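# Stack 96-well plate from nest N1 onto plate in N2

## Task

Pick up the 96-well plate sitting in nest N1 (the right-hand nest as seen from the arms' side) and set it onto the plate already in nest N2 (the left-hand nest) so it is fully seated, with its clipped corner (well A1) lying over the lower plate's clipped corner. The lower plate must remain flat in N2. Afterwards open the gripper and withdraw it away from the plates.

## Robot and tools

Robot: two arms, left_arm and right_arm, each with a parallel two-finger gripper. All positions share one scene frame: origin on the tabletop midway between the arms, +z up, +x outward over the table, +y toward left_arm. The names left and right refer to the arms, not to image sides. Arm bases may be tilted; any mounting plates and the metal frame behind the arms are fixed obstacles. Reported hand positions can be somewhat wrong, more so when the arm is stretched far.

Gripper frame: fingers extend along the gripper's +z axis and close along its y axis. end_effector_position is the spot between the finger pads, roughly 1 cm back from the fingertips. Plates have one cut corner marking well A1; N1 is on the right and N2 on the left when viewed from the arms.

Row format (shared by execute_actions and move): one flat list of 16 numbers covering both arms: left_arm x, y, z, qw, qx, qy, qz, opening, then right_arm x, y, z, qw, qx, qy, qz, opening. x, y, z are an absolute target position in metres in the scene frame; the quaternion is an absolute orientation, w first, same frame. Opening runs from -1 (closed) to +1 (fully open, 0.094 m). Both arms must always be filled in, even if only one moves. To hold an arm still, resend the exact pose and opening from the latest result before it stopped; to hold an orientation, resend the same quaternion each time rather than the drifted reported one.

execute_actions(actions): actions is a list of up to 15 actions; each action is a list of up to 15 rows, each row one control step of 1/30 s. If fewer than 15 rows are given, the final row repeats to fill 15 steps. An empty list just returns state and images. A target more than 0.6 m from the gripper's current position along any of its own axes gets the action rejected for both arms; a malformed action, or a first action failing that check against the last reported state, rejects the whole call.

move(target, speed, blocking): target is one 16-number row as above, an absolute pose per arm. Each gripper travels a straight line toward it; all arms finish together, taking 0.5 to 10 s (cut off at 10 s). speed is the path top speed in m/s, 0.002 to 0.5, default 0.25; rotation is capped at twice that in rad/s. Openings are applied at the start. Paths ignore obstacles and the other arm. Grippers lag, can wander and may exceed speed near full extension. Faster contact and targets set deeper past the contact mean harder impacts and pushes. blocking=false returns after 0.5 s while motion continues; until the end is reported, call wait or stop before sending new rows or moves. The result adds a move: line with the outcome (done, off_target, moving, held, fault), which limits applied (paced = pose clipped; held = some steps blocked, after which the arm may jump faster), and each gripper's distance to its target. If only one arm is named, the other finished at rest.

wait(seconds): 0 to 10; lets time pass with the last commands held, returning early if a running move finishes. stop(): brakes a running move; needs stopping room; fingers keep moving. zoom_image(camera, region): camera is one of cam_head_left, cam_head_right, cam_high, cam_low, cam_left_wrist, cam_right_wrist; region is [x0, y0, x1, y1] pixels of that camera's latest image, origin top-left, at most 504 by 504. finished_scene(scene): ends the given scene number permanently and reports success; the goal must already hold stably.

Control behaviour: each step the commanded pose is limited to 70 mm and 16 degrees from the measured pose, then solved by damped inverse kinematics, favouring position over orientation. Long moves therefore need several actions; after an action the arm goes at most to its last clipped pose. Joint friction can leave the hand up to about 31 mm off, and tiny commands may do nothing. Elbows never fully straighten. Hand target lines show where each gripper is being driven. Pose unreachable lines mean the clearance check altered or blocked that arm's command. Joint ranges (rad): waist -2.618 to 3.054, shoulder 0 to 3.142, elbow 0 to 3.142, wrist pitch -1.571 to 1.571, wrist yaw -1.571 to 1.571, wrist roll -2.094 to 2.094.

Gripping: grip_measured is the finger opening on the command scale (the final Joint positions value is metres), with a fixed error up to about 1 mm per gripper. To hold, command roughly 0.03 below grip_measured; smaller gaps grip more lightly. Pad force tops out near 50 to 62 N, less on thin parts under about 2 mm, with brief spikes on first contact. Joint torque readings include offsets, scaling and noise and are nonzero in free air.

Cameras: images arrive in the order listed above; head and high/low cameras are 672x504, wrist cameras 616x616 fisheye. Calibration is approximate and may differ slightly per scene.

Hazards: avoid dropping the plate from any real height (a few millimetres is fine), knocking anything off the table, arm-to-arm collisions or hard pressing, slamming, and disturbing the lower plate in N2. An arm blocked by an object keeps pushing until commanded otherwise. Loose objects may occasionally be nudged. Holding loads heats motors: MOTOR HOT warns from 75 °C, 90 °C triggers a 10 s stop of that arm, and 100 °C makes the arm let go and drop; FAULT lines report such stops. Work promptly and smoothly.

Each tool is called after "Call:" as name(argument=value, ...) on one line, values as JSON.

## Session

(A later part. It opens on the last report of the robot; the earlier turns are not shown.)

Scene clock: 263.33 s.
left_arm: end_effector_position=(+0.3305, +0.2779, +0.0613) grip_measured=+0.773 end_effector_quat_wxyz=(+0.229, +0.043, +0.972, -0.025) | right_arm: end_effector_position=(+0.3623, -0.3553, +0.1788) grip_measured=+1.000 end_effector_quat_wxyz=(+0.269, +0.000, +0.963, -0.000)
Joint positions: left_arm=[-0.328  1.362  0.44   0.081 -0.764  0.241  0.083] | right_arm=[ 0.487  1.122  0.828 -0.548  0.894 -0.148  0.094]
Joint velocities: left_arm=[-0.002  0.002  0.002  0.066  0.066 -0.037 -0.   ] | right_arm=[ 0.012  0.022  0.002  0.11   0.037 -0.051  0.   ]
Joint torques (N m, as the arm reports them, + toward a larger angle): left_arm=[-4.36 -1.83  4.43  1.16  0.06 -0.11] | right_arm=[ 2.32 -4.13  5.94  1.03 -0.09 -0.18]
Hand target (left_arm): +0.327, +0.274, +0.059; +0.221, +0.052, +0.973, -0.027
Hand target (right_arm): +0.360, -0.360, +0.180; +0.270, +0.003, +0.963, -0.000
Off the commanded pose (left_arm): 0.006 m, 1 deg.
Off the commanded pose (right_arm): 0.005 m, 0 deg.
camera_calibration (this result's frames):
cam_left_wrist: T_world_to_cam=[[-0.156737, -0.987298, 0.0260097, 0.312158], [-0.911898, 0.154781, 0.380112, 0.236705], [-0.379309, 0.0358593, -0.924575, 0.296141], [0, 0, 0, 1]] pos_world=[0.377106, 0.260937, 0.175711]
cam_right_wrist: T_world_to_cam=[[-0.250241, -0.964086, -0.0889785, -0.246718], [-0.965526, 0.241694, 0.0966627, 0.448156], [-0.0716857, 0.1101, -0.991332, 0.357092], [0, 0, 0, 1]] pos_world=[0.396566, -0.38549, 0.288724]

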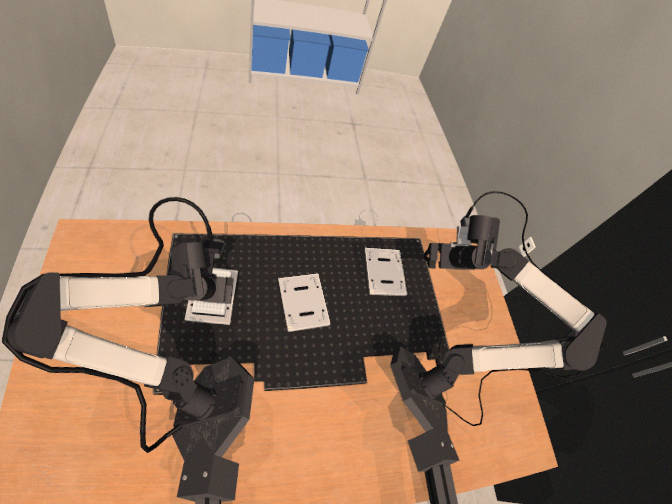

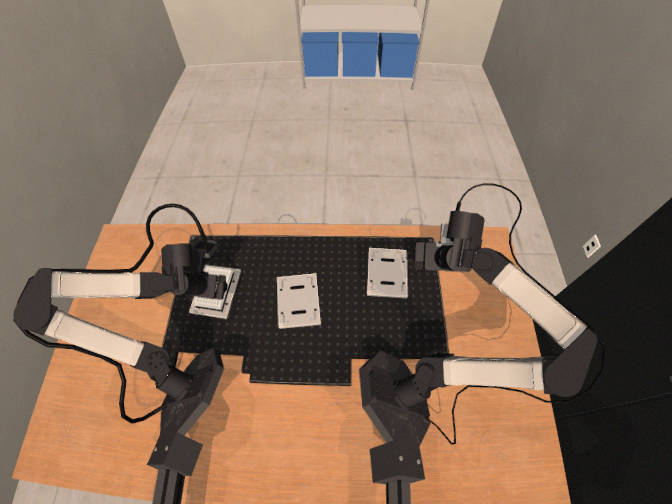

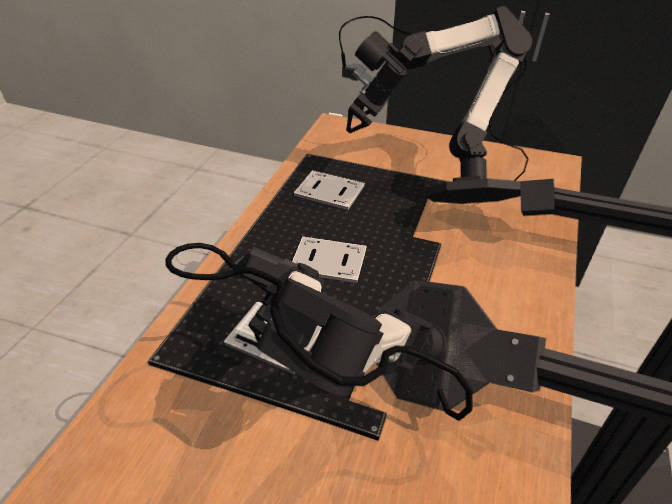

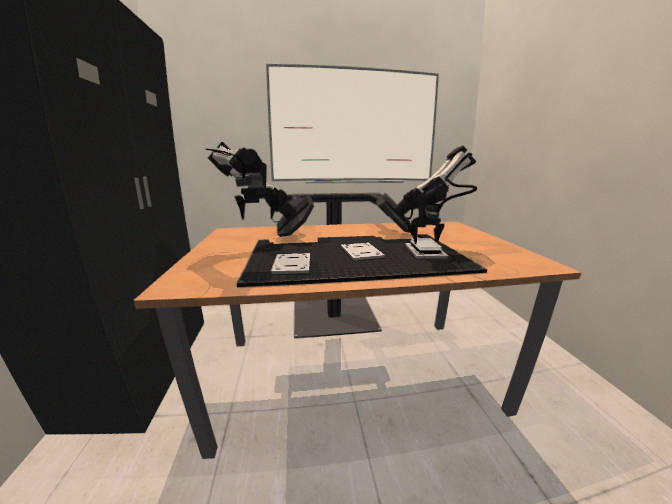

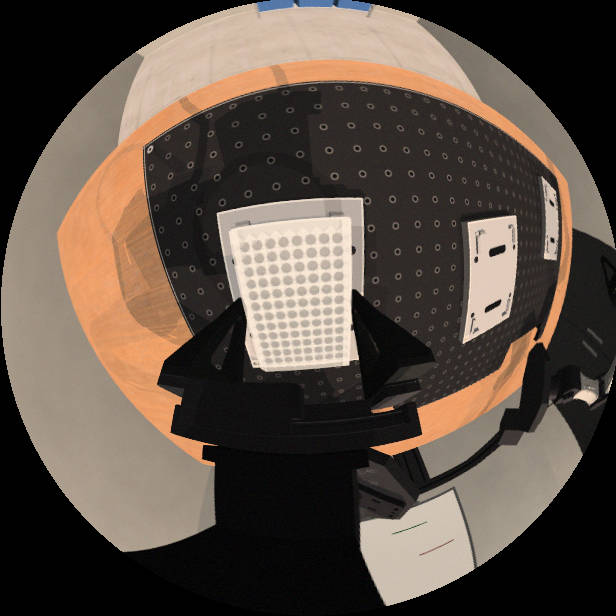

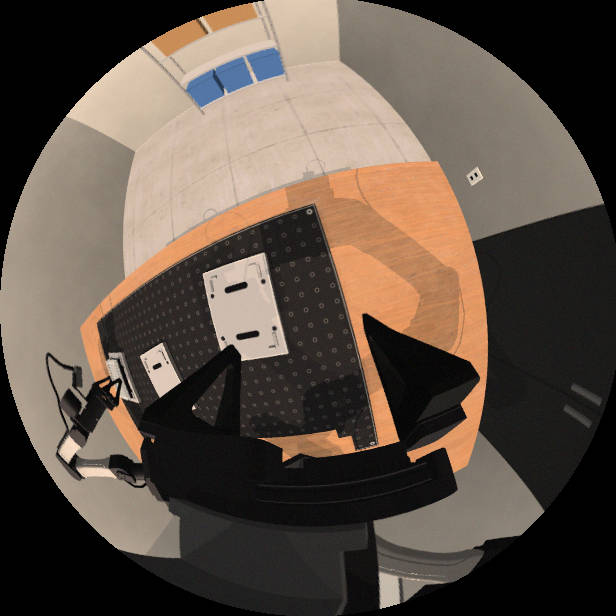

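Call:
execute_actions(actions=[[[0.326,0.278,0.056,0.22,0.049,0.974,-0.021,0.9,0.36,-0.36,0.18,0.27,0.003,0.963,0,1]],[[0.326,0.2797,0.055,0.22,0.048,0.974,-0.019,0.85,0.36,-0.36,0.18,0.27,0.003,0.963,0,1]],[[0.326,0.2797,0.055,0.22,0.048,0.974,-0.019,0.78,0.36,-0.36,0.18,0.27,0.003,0.963,0,1]],[[0.326,0.279,0.056,0.22,0.048,0.974,-0.021,0.75,0.36,-0.36,0.18,0.27,0.003,0.963,0,1]],[[0.326,0.279,0.056,0.22,0.048,0.974,-0.021,0.72,0.36,-0.36,0.18,0.27,0.003,0.963,0,1]]])

Call:
zoom_image(camera="cam_left_wrist", region=[190,180,410,400])

Scene clock: 272.13 s.
left_arm: end_effector_position=(+0.3302, +0.2796, +0.0599) grip_measured=+0.732 end_effector_quat_wxyz=(+0.227, +0.042, +0.973, -0.023) | right_arm: end_effector_position=(+0.3623, -0.3553, +0.1788) grip_measured=+1.000 end_effector_quat_wxyz=(+0.269, +0.000, +0.963, -0.000)
Joint positions: left_arm=[-0.321  1.362  0.44   0.081 -0.764  0.242  0.081] | right_arm=[ 0.487  1.122  0.828 -0.548  0.894 -0.148  0.094]
Joint velocities: left_arm=[ 0.007  0.002  0.007 -0.051  0.007 -0.022 -0.002] | right_arm=[ 0.002 -0.007  0.007  0.007 -0.037  0.051  0.   ]
Joint torques (N m, as the arm reports them, + toward a larger angle): left_arm=[-3.4  -2.27  3.64  1.35  0.06  0.  ] | right_arm=[ 2.32 -4.15  5.95  1.03 -0.09 -0.18]
Hand target (left_arm): +0.326, +0.279, +0.056; +0.220, +0.048, +0.974, -0.021
Hand target (right_arm): +0.360, -0.360, +0.180; +0.270, +0.003, +0.963, -0.000
Off the commanded pose (left_arm): 0.006 m, 1 deg.
Off the commanded pose (right_arm): 0.005 m, 0 deg.
camera_calibration (this result's frames):
cam_left_wrist: T_world_to_cam=[[-0.153091, -0.987927, 0.0237187, 0.312927], [-0.910738, 0.150365, 0.384638, 0.237255], [-0.383561, 0.0372832, -0.922763, 0.295551], [0, 0, 0, 1]] pos_world=[0.377345, 0.262455, 0.174044]
cam_right_wrist: T_world_to_cam=[[-0.250241, -0.964086, -0.0889785, -0.246718], [-0.965526, 0.241694, 0.0966627, 0.448156], [-0.0716857, 0.1101, -0.991332, 0.357092], [0, 0, 0, 1]] pos_world=[0.396566, -0.38549, 0.288724]

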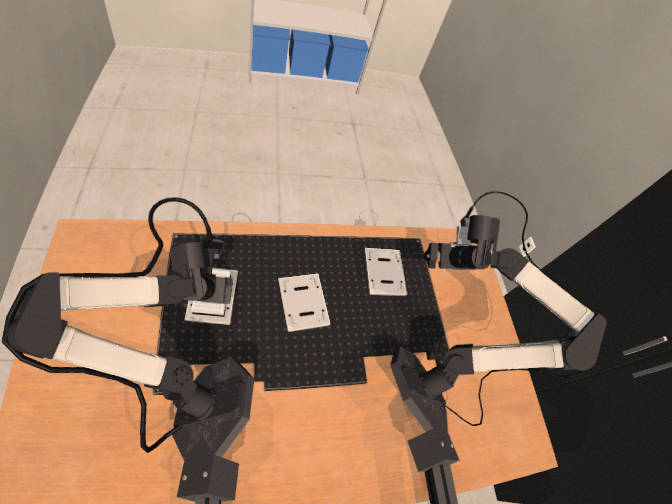

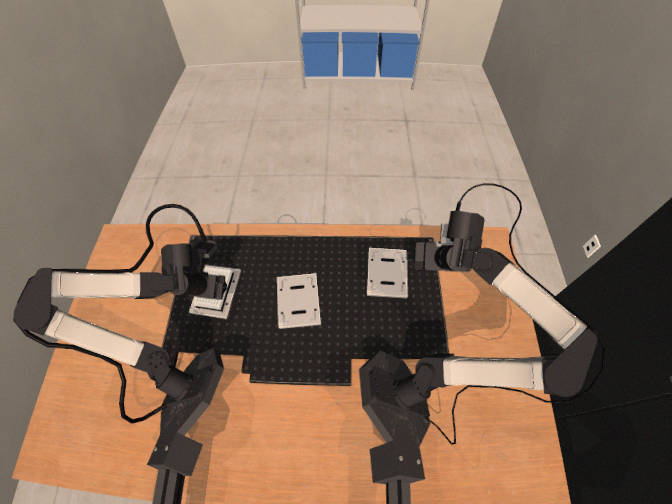

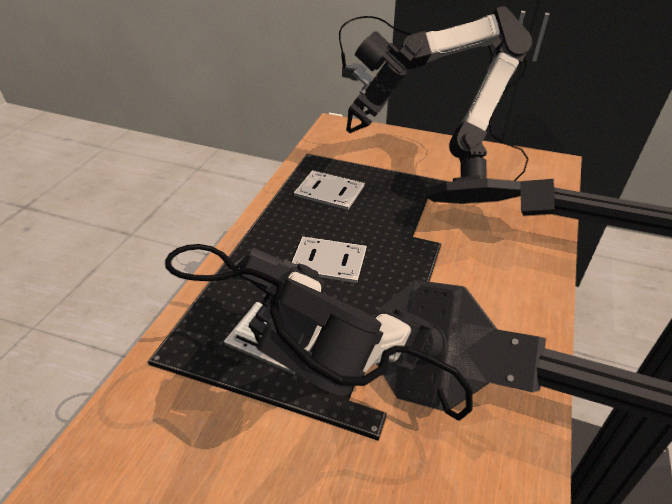

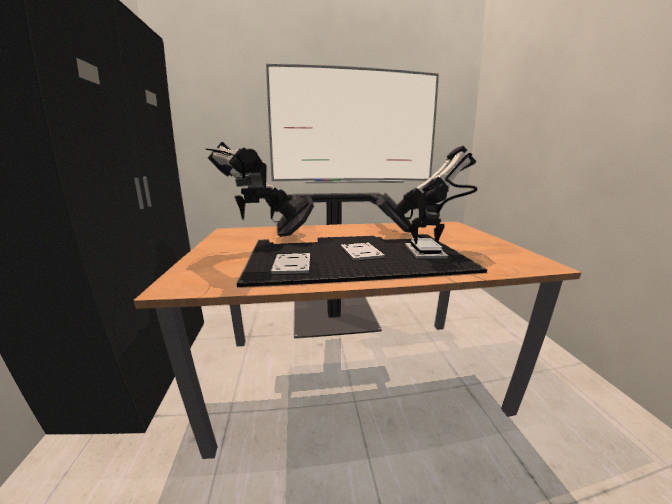

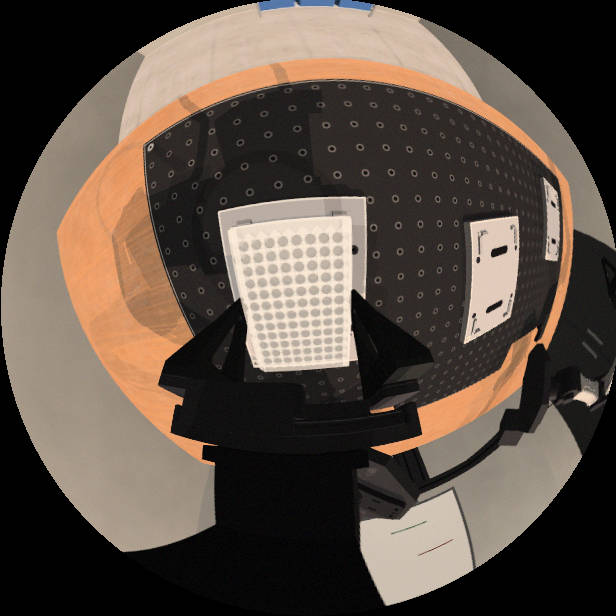

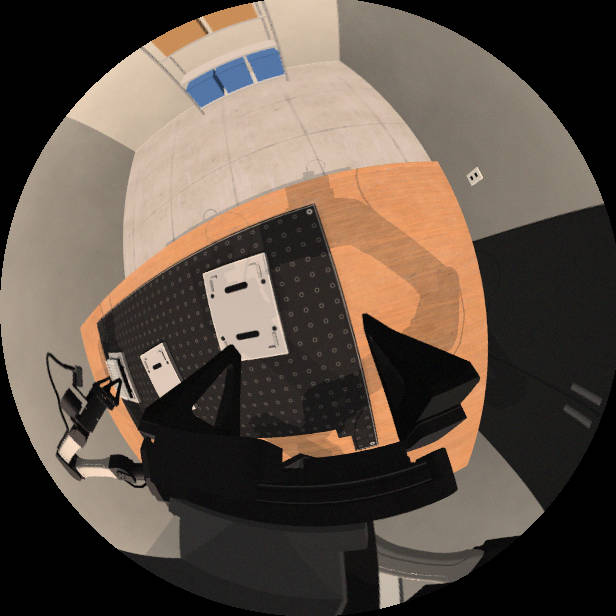

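Region (190, 180, 410, 400) of cam_left_wrist's 616x616 image, scaled by 2.291, with more detail than that image has.

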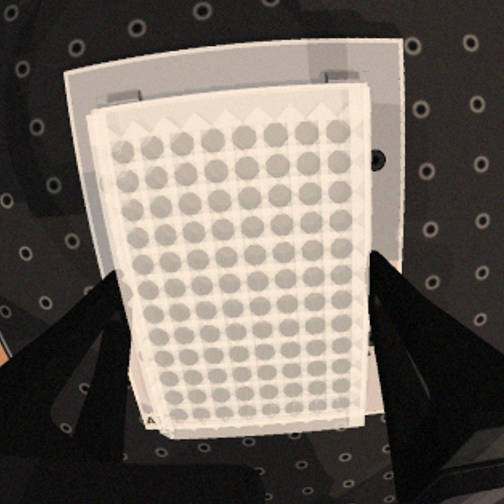

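Call:
execute_actions(actions=[[[0.3235,0.2785,0.055,0.215,0.053,0.975,-0.022,0.7,0.36,-0.36,0.18,0.27,0.003,0.963,0,1]],[[0.322,0.278,0.0545,0.212,0.056,0.975,-0.022,0.7,0.36,-0.36,0.18,0.27,0.003,0.963,0,1]]])

Call:
zoom_image(camera="cam_left_wrist", region=[190,180,410,400])

Scene clock: 277.23 s.
left_arm: end_effector_position=(+0.3300, +0.2795, +0.0598) grip_measured=+0.718 end_effector_quat_wxyz=(+0.226, +0.042, +0.973, -0.023) | right_arm: end_effector_position=(+0.3623, -0.3553, +0.1788) grip_measured=+1.000 end_effector_quat_wxyz=(+0.269, +0.000, +0.963, -0.000)
Joint positions: left_arm=[-0.321  1.362  0.44   0.08  -0.764  0.242  0.081] | right_arm=[ 0.487  1.122  0.828 -0.548  0.894 -0.148  0.094]
Joint velocities: left_arm=[-0.012 -0.017 -0.002 -0.007  0.007 -0.037  0.   ] | right_arm=[-0.002  0.002 -0.002  0.037 -0.037  0.022  0.   ]
Joint torques (N m, as the arm reports them, + toward a larger angle): left_arm=[-3.47 -2.31  3.76  1.05  0.06 -0.02] | right_arm=[ 2.31 -4.14  5.93  1.03 -0.1  -0.18]
Hand target (left_arm): +0.322, +0.278, +0.054; +0.213, +0.056, +0.975, -0.022
Hand target (right_arm): +0.360, -0.360, +0.180; +0.270, +0.003, +0.963, -0.000
Off the commanded pose (left_arm): 0.010 m, 2 deg.
Off the commanded pose (right_arm): 0.005 m, 0 deg.
camera_calibration (this result's frames):
cam_left_wrist: T_world_to_cam=[[-0.153882, -0.987807, 0.0235944, 0.313095], [-0.910322, 0.151016, 0.385368, 0.23675], [-0.384233, 0.0378228, -0.922461, 0.295439], [0, 0, 0, 1]] pos_world=[0.377216, 0.26235, 0.173908]
cam_right_wrist: T_world_to_cam=[[-0.250241, -0.964086, -0.0889785, -0.246718], [-0.965526, 0.241694, 0.0966627, 0.448156], [-0.0716857, 0.1101, -0.991332, 0.357092], [0, 0, 0, 1]] pos_world=[0.396566, -0.38549, 0.288724]

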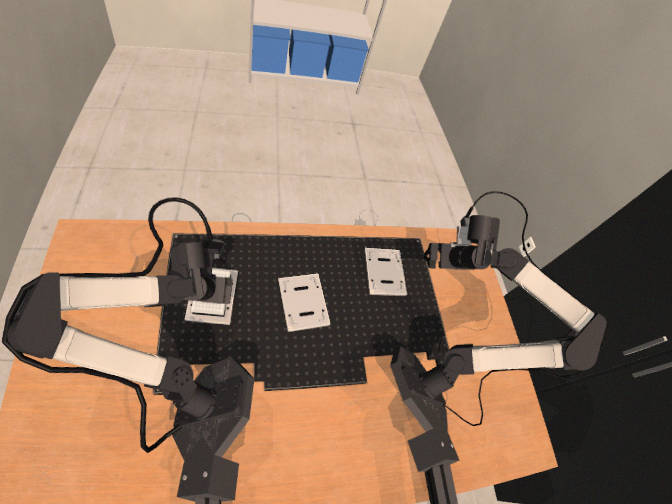

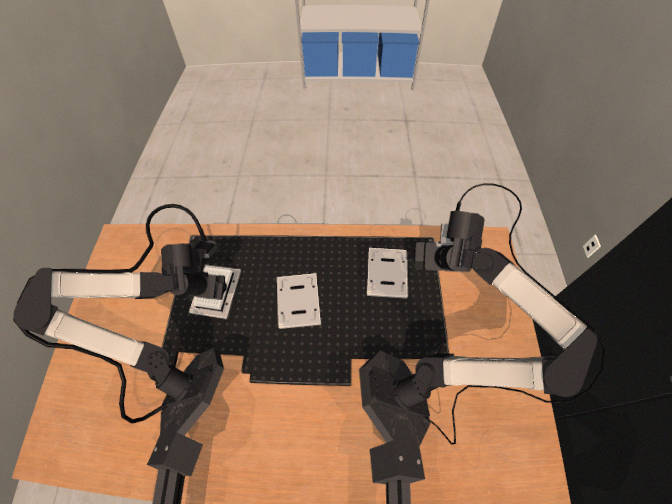

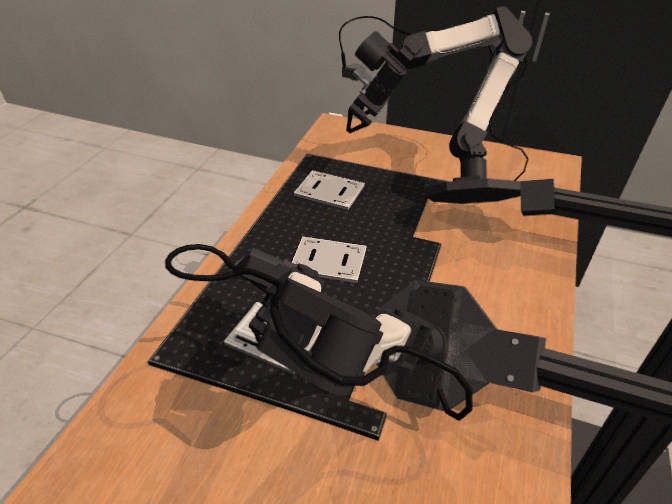

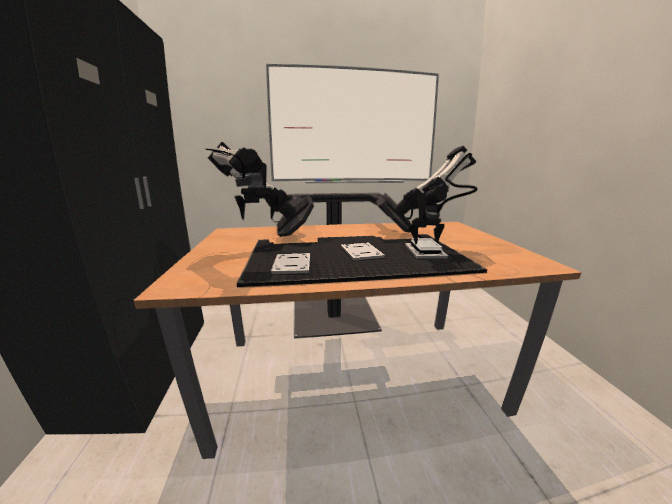

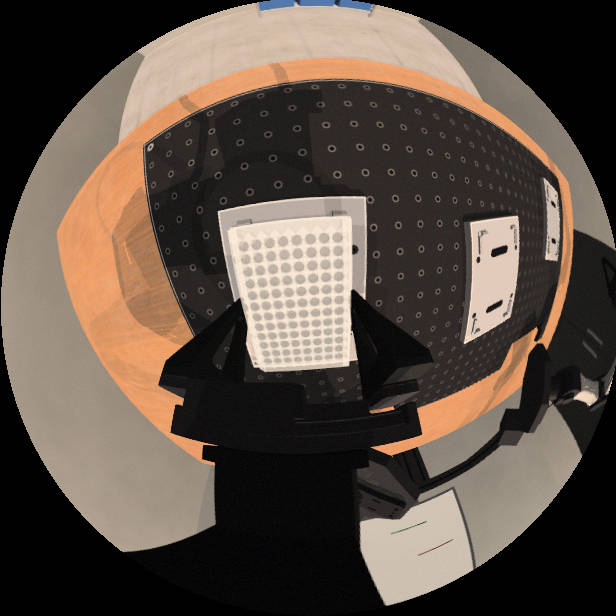

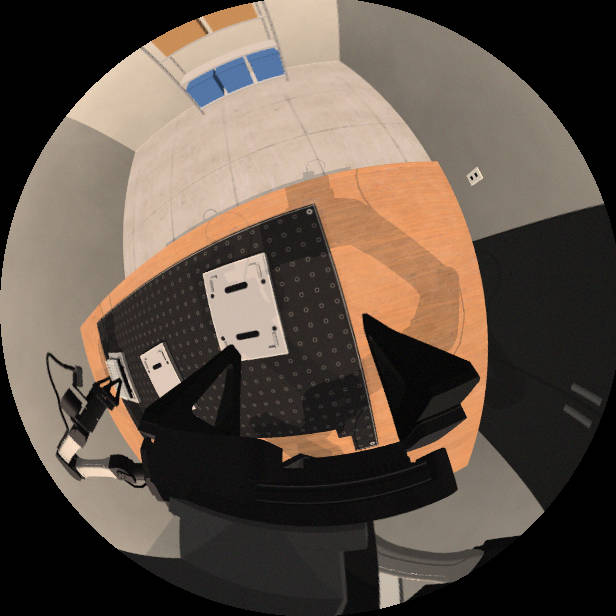

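Region (190, 180, 410, 400) of cam_left_wrist's 616x616 image, scaled by 2.291, with more detail than that image has.

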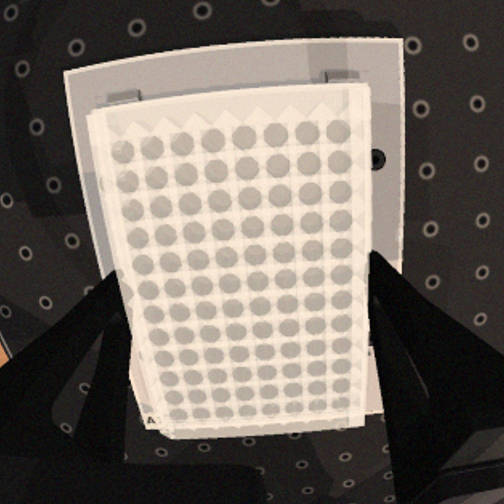

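Call:
execute_actions(actions=[[[0.322,0.275,0.0564,0.213,0.058,0.975,-0.026,0.69,0.36,-0.36,0.18,0.27,0.003,0.963,0,1]],[[0.322,0.2735,0.0573,0.214,0.059,0.975,-0.028,0.69,0.36,-0.36,0.18,0.27,0.003,0.963,0,1]]])

Call:
zoom_image(camera="cam_left_wrist", region=[190,180,410,400])

Scene clock: 282.37 s.
left_arm: end_effector_position=(+0.3287, +0.2784, +0.0598) grip_measured=+0.718 end_effector_quat_wxyz=(+0.225, +0.046, +0.973, -0.024) | right_arm: end_effector_position=(+0.3623, -0.3553, +0.1788) grip_measured=+1.000 end_effector_quat_wxyz=(+0.269, +0.000, +0.963, -0.000)
Joint positions: left_arm=[-0.324  1.362  0.44   0.072 -0.764  0.242  0.081] | right_arm=[ 0.487  1.122  0.828 -0.548  0.894 -0.148  0.094]
Joint velocities: left_arm=[ 0.007 -0.002 -0.007 -0.007 -0.007  0.037 -0.   ] | right_arm=[-0.002 -0.012  0.007 -0.081  0.007 -0.081  0.   ]
Joint torques (N m, as the arm reports them, + toward a larger angle): left_arm=[-4.59 -2.15  4.03  0.98  0.1  -0.13] | right_arm=[ 2.32 -4.13  5.95  1.03 -0.09 -0.18]
Hand target (left_arm): +0.322, +0.274, +0.057; +0.214, +0.059, +0.975, -0.028
Hand target (right_arm): +0.360, -0.360, +0.180; +0.270, +0.003, +0.963, -0.000
Off the commanded pose (left_arm): 0.009 m, 2 deg.
Off the commanded pose (right_arm): 0.005 m, 0 deg.
camera_calibration (this result's frames):
cam_left_wrist: T_world_to_cam=[[-0.161491, -0.986593, 0.0235386, 0.314005], [-0.907921, 0.157877, 0.388272, 0.23289], [-0.386783, 0.0413311, -0.921244, 0.294813], [0, 0, 0, 1]] pos_world=[0.376183, 0.260842, 0.173779]
cam_right_wrist: T_world_to_cam=[[-0.250241, -0.964086, -0.0889785, -0.246718], [-0.965526, 0.241694, 0.0966627, 0.448156], [-0.0716857, 0.1101, -0.991332, 0.357092], [0, 0, 0, 1]] pos_world=[0.396566, -0.38549, 0.288724]

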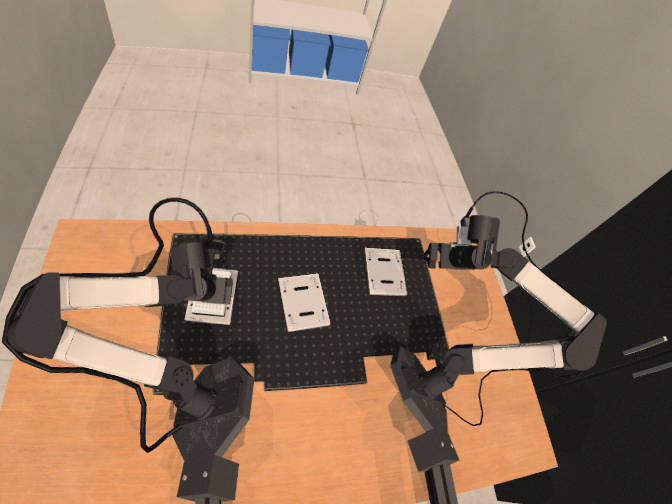

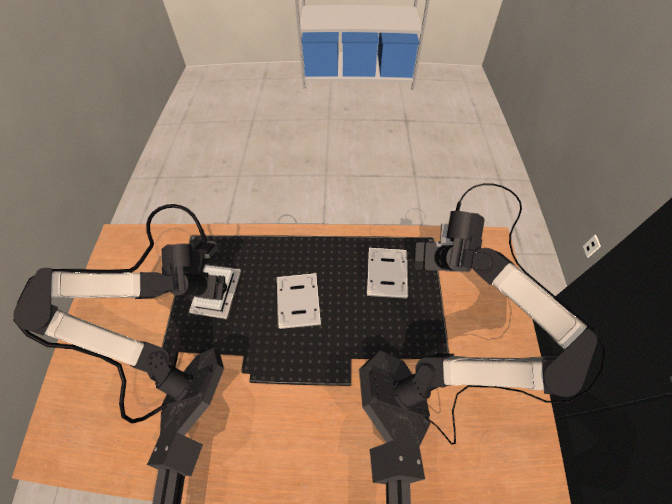

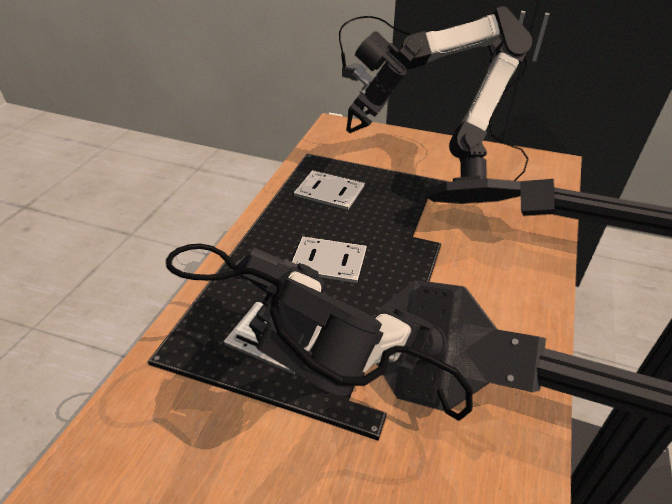

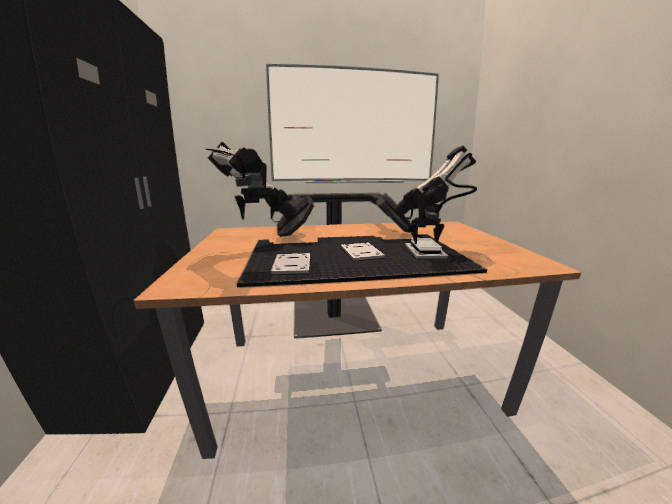

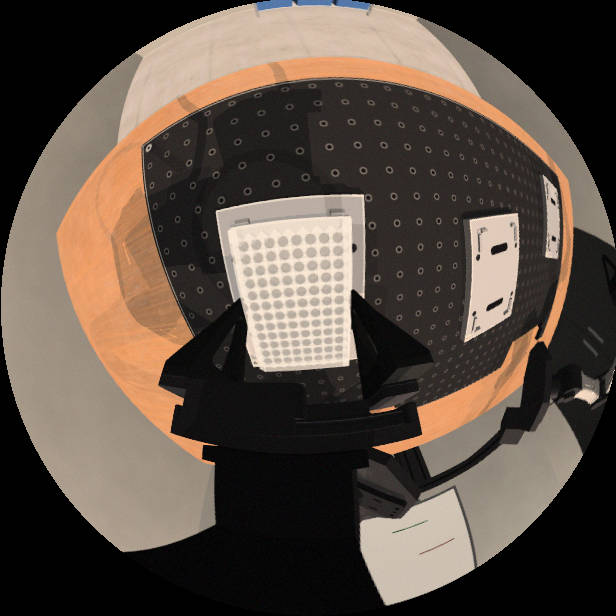

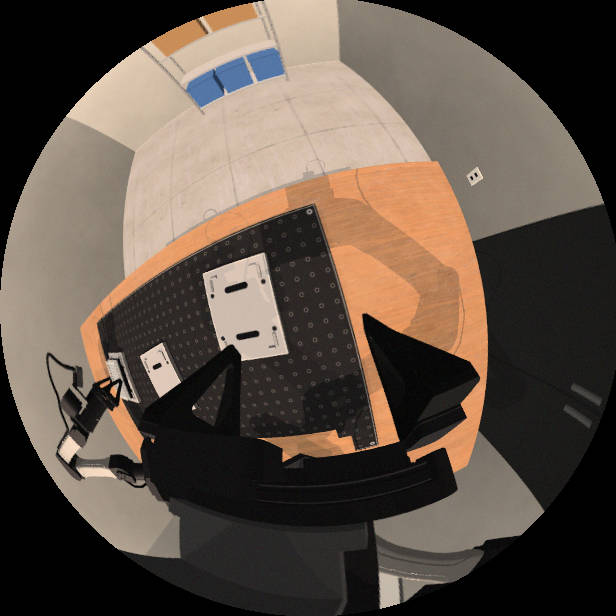

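Region (190, 180, 410, 400) of cam_left_wrist's 616x616 image, scaled by 2.291, with more detail than that image has.

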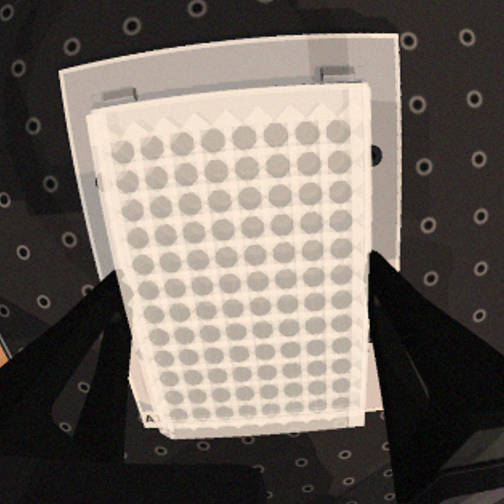

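Call:
execute_actions(actions=[[[0.326,0.2765,0.058,0.221,0.05,0.974,-0.025,0.72,0.36,-0.36,0.18,0.27,0.003,0.963,0,1]],[[0.326,0.2765,0.058,0.221,0.05,0.974,-0.025,0.745,0.36,-0.36,0.18,0.27,0.003,0.963,0,1]],[[0.326,0.2765,0.058,0.221,0.05,0.974,-0.025,1,0.36,-0.36,0.18,0.27,0.003,0.963,0,1]]])

Call:
zoom_image(camera="cam_left_wrist", region=[190,180,410,400])

Call:
zoom_image(camera="cam_low", region=[395,225,455,265])

Scene clock: 289.57 s.
left_arm: end_effector_position=(+0.3287, +0.2785, +0.0598) grip_measured=+1.000 end_effector_quat_wxyz=(+0.224, +0.046, +0.973, -0.024) | right_arm: end_effector_position=(+0.3623, -0.3553, +0.1788) grip_measured=+1.000 end_effector_quat_wxyz=(+0.269, +0.000, +0.963, -0.000)
Joint positions: left_arm=[-0.324  1.362  0.44   0.072 -0.764  0.242  0.094] | right_arm=[ 0.487  1.122  0.828 -0.548  0.894 -0.148  0.094]
Joint velocities: left_arm=[ 0.002 -0.007  0.012 -0.081 -0.007  0.051  0.   ] | right_arm=[-0.002  0.002 -0.007 -0.037 -0.007  0.022  0.   ]
Joint torques (N m, as the arm reports them, + toward a larger angle): left_arm=[-3.96 -2.36  3.89  1.31  0.08 -0.07] | right_arm=[ 2.32 -4.13  5.94  1.03 -0.09 -0.18]
Hand target (left_arm): +0.326, +0.277, +0.058; +0.221, +0.050, +0.974, -0.025
Hand target (right_arm): +0.360, -0.360, +0.180; +0.270, +0.003, +0.963, -0.000
Off the commanded pose (left_arm): 0.004 m, 1 deg.
Off the commanded pose (right_arm): 0.005 m, 0 deg.
camera_calibration (this result's frames):
cam_left_wrist: T_world_to_cam=[[-0.161331, -0.986627, 0.0232125, 0.314044], [-0.907922, 0.157599, 0.388382, 0.232948], [-0.386846, 0.041583, -0.921206, 0.294748], [0, 0, 0, 1]] pos_world=[0.376186, 0.260876, 0.173761]
cam_right_wrist: T_world_to_cam=[[-0.250241, -0.964086, -0.0889785, -0.246718], [-0.965526, 0.241694, 0.0966627, 0.448156], [-0.0716857, 0.1101, -0.991332, 0.357092], [0, 0, 0, 1]] pos_world=[0.396566, -0.38549, 0.288724]

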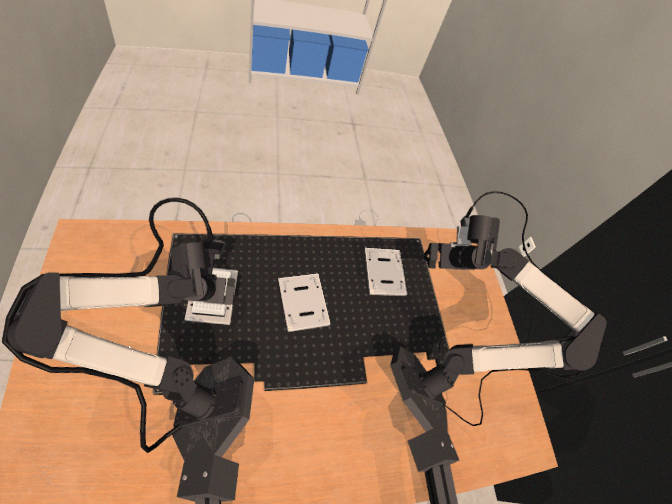

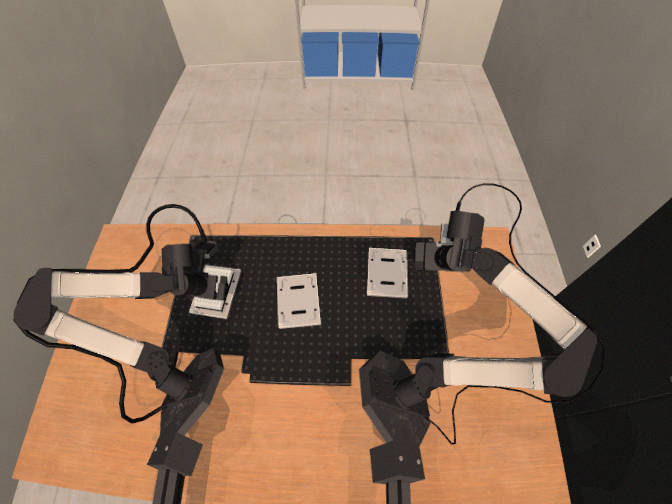

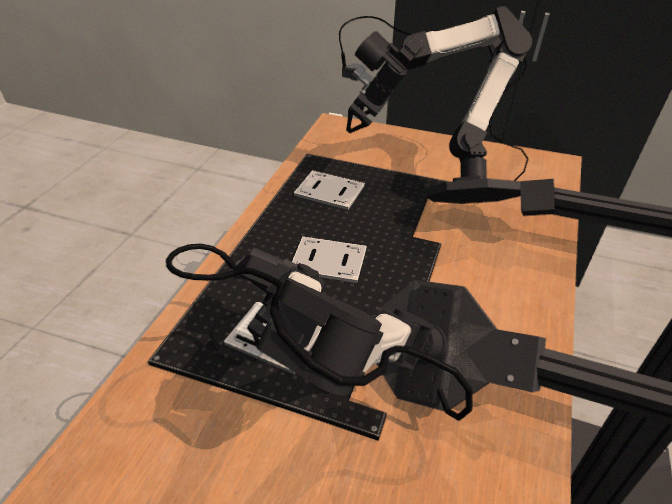

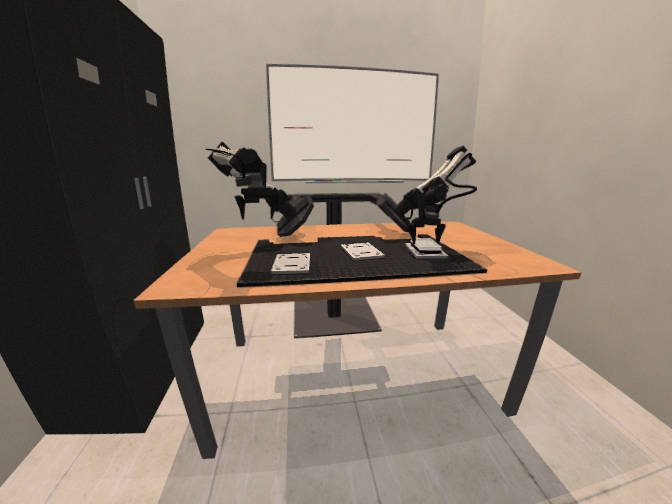

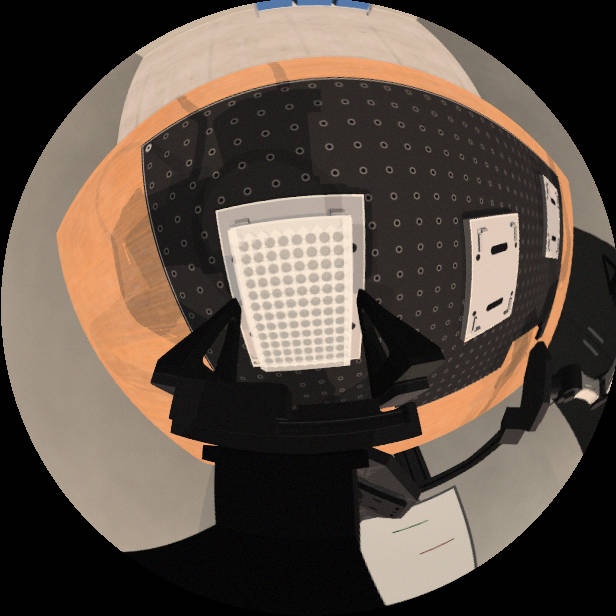

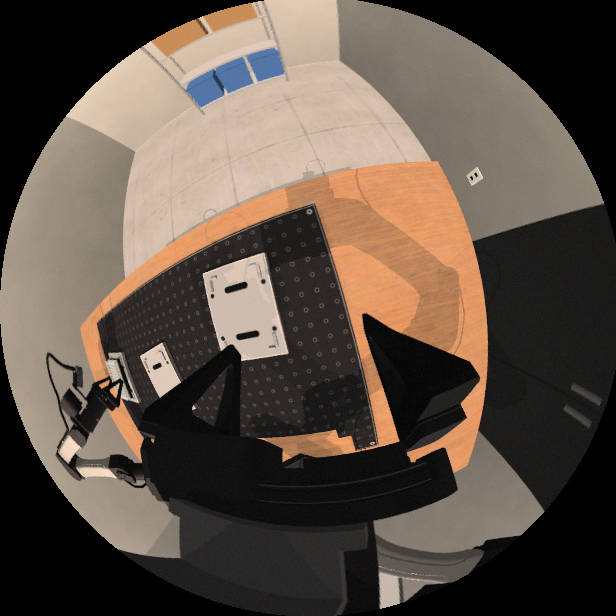

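Region (190, 180, 410, 400) of cam_left_wrist's 616x616 image, scaled by 2.291, with more detail than that image has.

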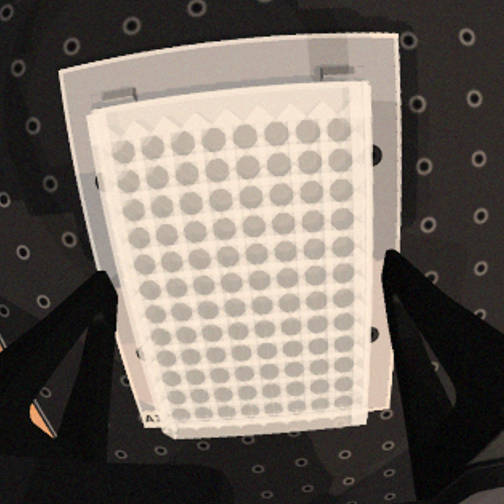

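Region (395, 225, 455, 265) of cam_low's 672x504 image, scaled by 8.400, with more detail than that image has.

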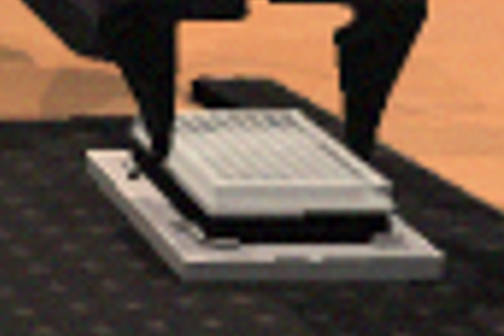

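Call:
execute_actions(actions=[[[0.326,0.279,0.0565,0.22,0.048,0.974,-0.021,0.95,0.36,-0.36,0.18,0.27,0.003,0.963,0,1]],[[0.326,0.281,0.0553,0.219,0.047,0.974,-0.019,0.88,0.36,-0.36,0.18,0.27,0.003,0.963,0,1]],[[0.326,0.28,0.056,0.219,0.047,0.974,-0.02,0.82,0.36,-0.36,0.18,0.27,0.003,0.963,0,1]],[[0.326,0.28,0.056,0.219,0.047,0.974,-0.02,0.8,0.36,-0.36,0.18,0.27,0.003,0.963,0,1]],[[0.326,0.28,0.056,0.219,0.047,0.974,-0.02,0.78,0.36,-0.36,0.18,0.27,0.003,0.963,0,1]]])

Call:
zoom_image(camera="cam_left_wrist", region=[190,180,410,400])

Call:
zoom_image(camera="cam_low", region=[395,225,455,265])

Scene clock: 300.83 s.
left_arm: end_effector_position=(+0.3285, +0.2797, +0.0588) grip_measured=+0.784 end_effector_quat_wxyz=(+0.223, +0.045, +0.974, -0.023) | right_arm: end_effector_position=(+0.3623, -0.3553, +0.1788) grip_measured=+1.000 end_effector_quat_wxyz=(+0.269, +0.000, +0.963, -0.000)
Joint positions: left_arm=[-0.32   1.362  0.44   0.072 -0.764  0.242  0.084] | right_arm=[ 0.487  1.122  0.828 -0.548  0.894 -0.148  0.094]
Joint velocities: left_arm=[-0.002 -0.007  0.002  0.007 -0.037  0.007 -0.   ] | right_arm=[-0.002 -0.012 -0.012 -0.066 -0.022 -0.051  0.   ]
Joint torques (N m, as the arm reports them, + toward a larger angle): left_arm=[-3.42 -2.42  3.73  1.39  0.04 -0.01] | right_arm=[ 2.31 -4.13  5.95  1.03 -0.1  -0.18]
Hand target (left_arm): +0.326, +0.280, +0.056; +0.219, +0.047, +0.974, -0.020
Hand target (right_arm): +0.360, -0.360, +0.180; +0.270, +0.003, +0.963, -0.000
Off the commanded pose (left_arm): 0.004 m, 1 deg.
Off the commanded pose (right_arm): 0.005 m, 0 deg.
camera_calibration (this result's frames):
cam_left_wrist: T_world_to_cam=[[-0.157848, -0.987212, 0.0222999, 0.31426], [-0.907193, 0.153898, 0.391557, 0.233544], [-0.389981, 0.0415762, -0.919884, 0.294636], [0, 0, 0, 1]] pos_world=[0.376377, 0.262049, 0.172577]
cam_right_wrist: T_world_to_cam=[[-0.250241, -0.964086, -0.0889785, -0.246718], [-0.965526, 0.241694, 0.0966627, 0.448156], [-0.0716857, 0.1101, -0.991332, 0.357092], [0, 0, 0, 1]] pos_world=[0.396566, -0.38549, 0.288724]

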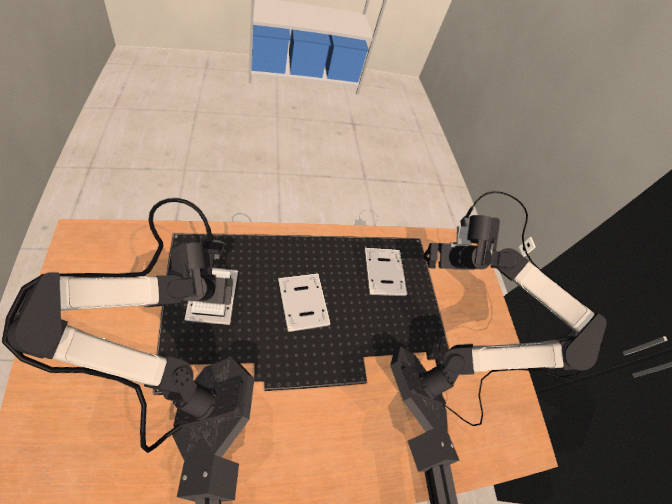

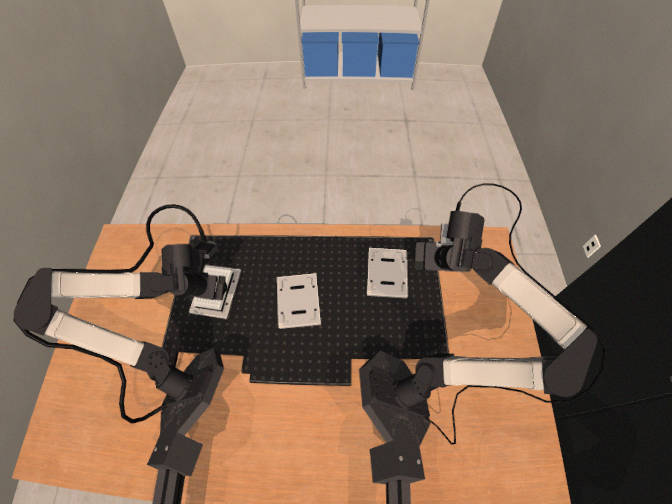

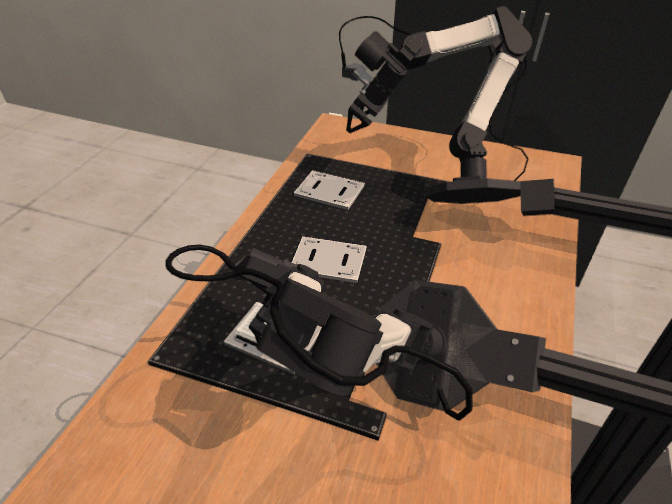

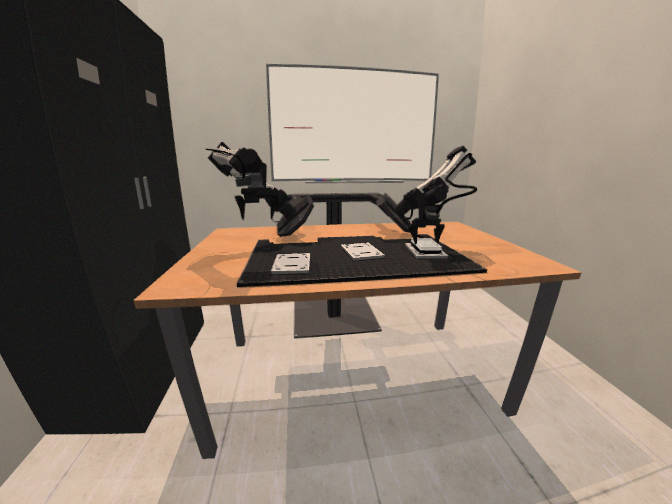

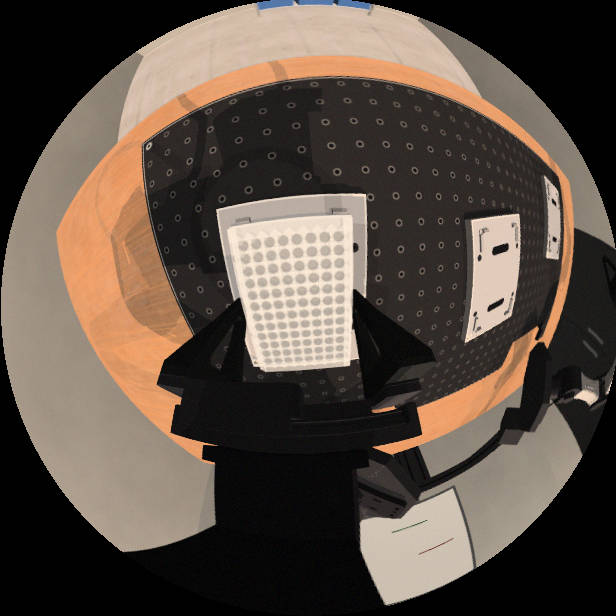

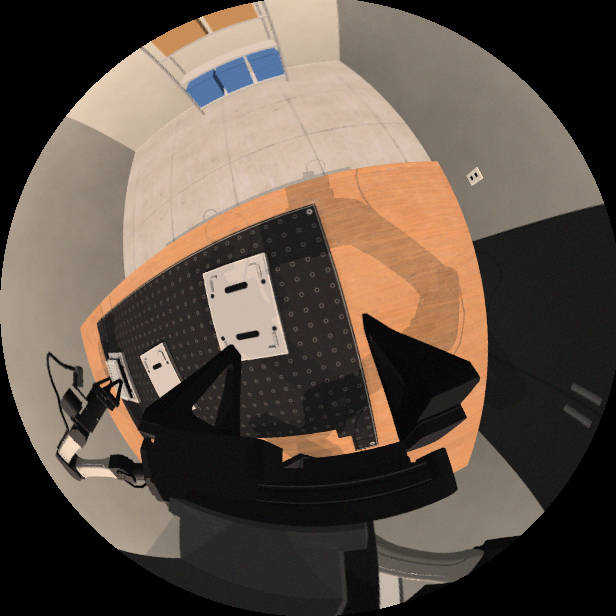

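Region (190, 180, 410, 400) of cam_left_wrist's 616x616 image, scaled by 2.291, with more detail than that image has.

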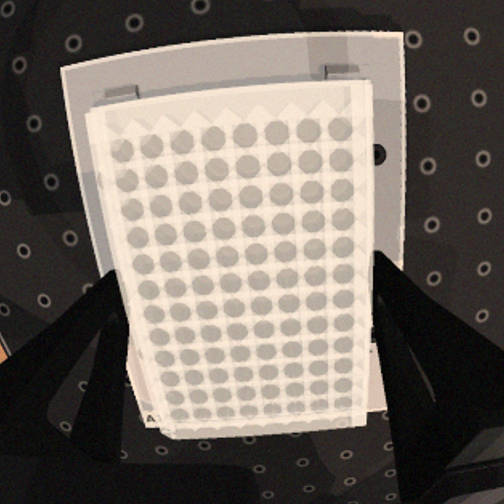

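Region (395, 225, 455, 265) of cam_low's 672x504 image, scaled by 8.400, with more detail than that image has.

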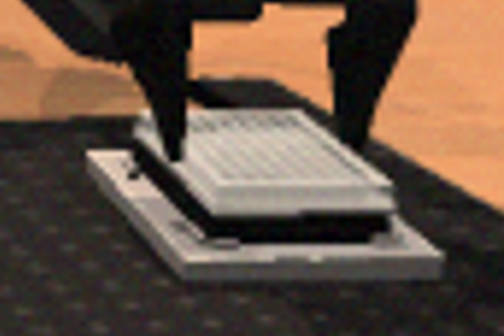

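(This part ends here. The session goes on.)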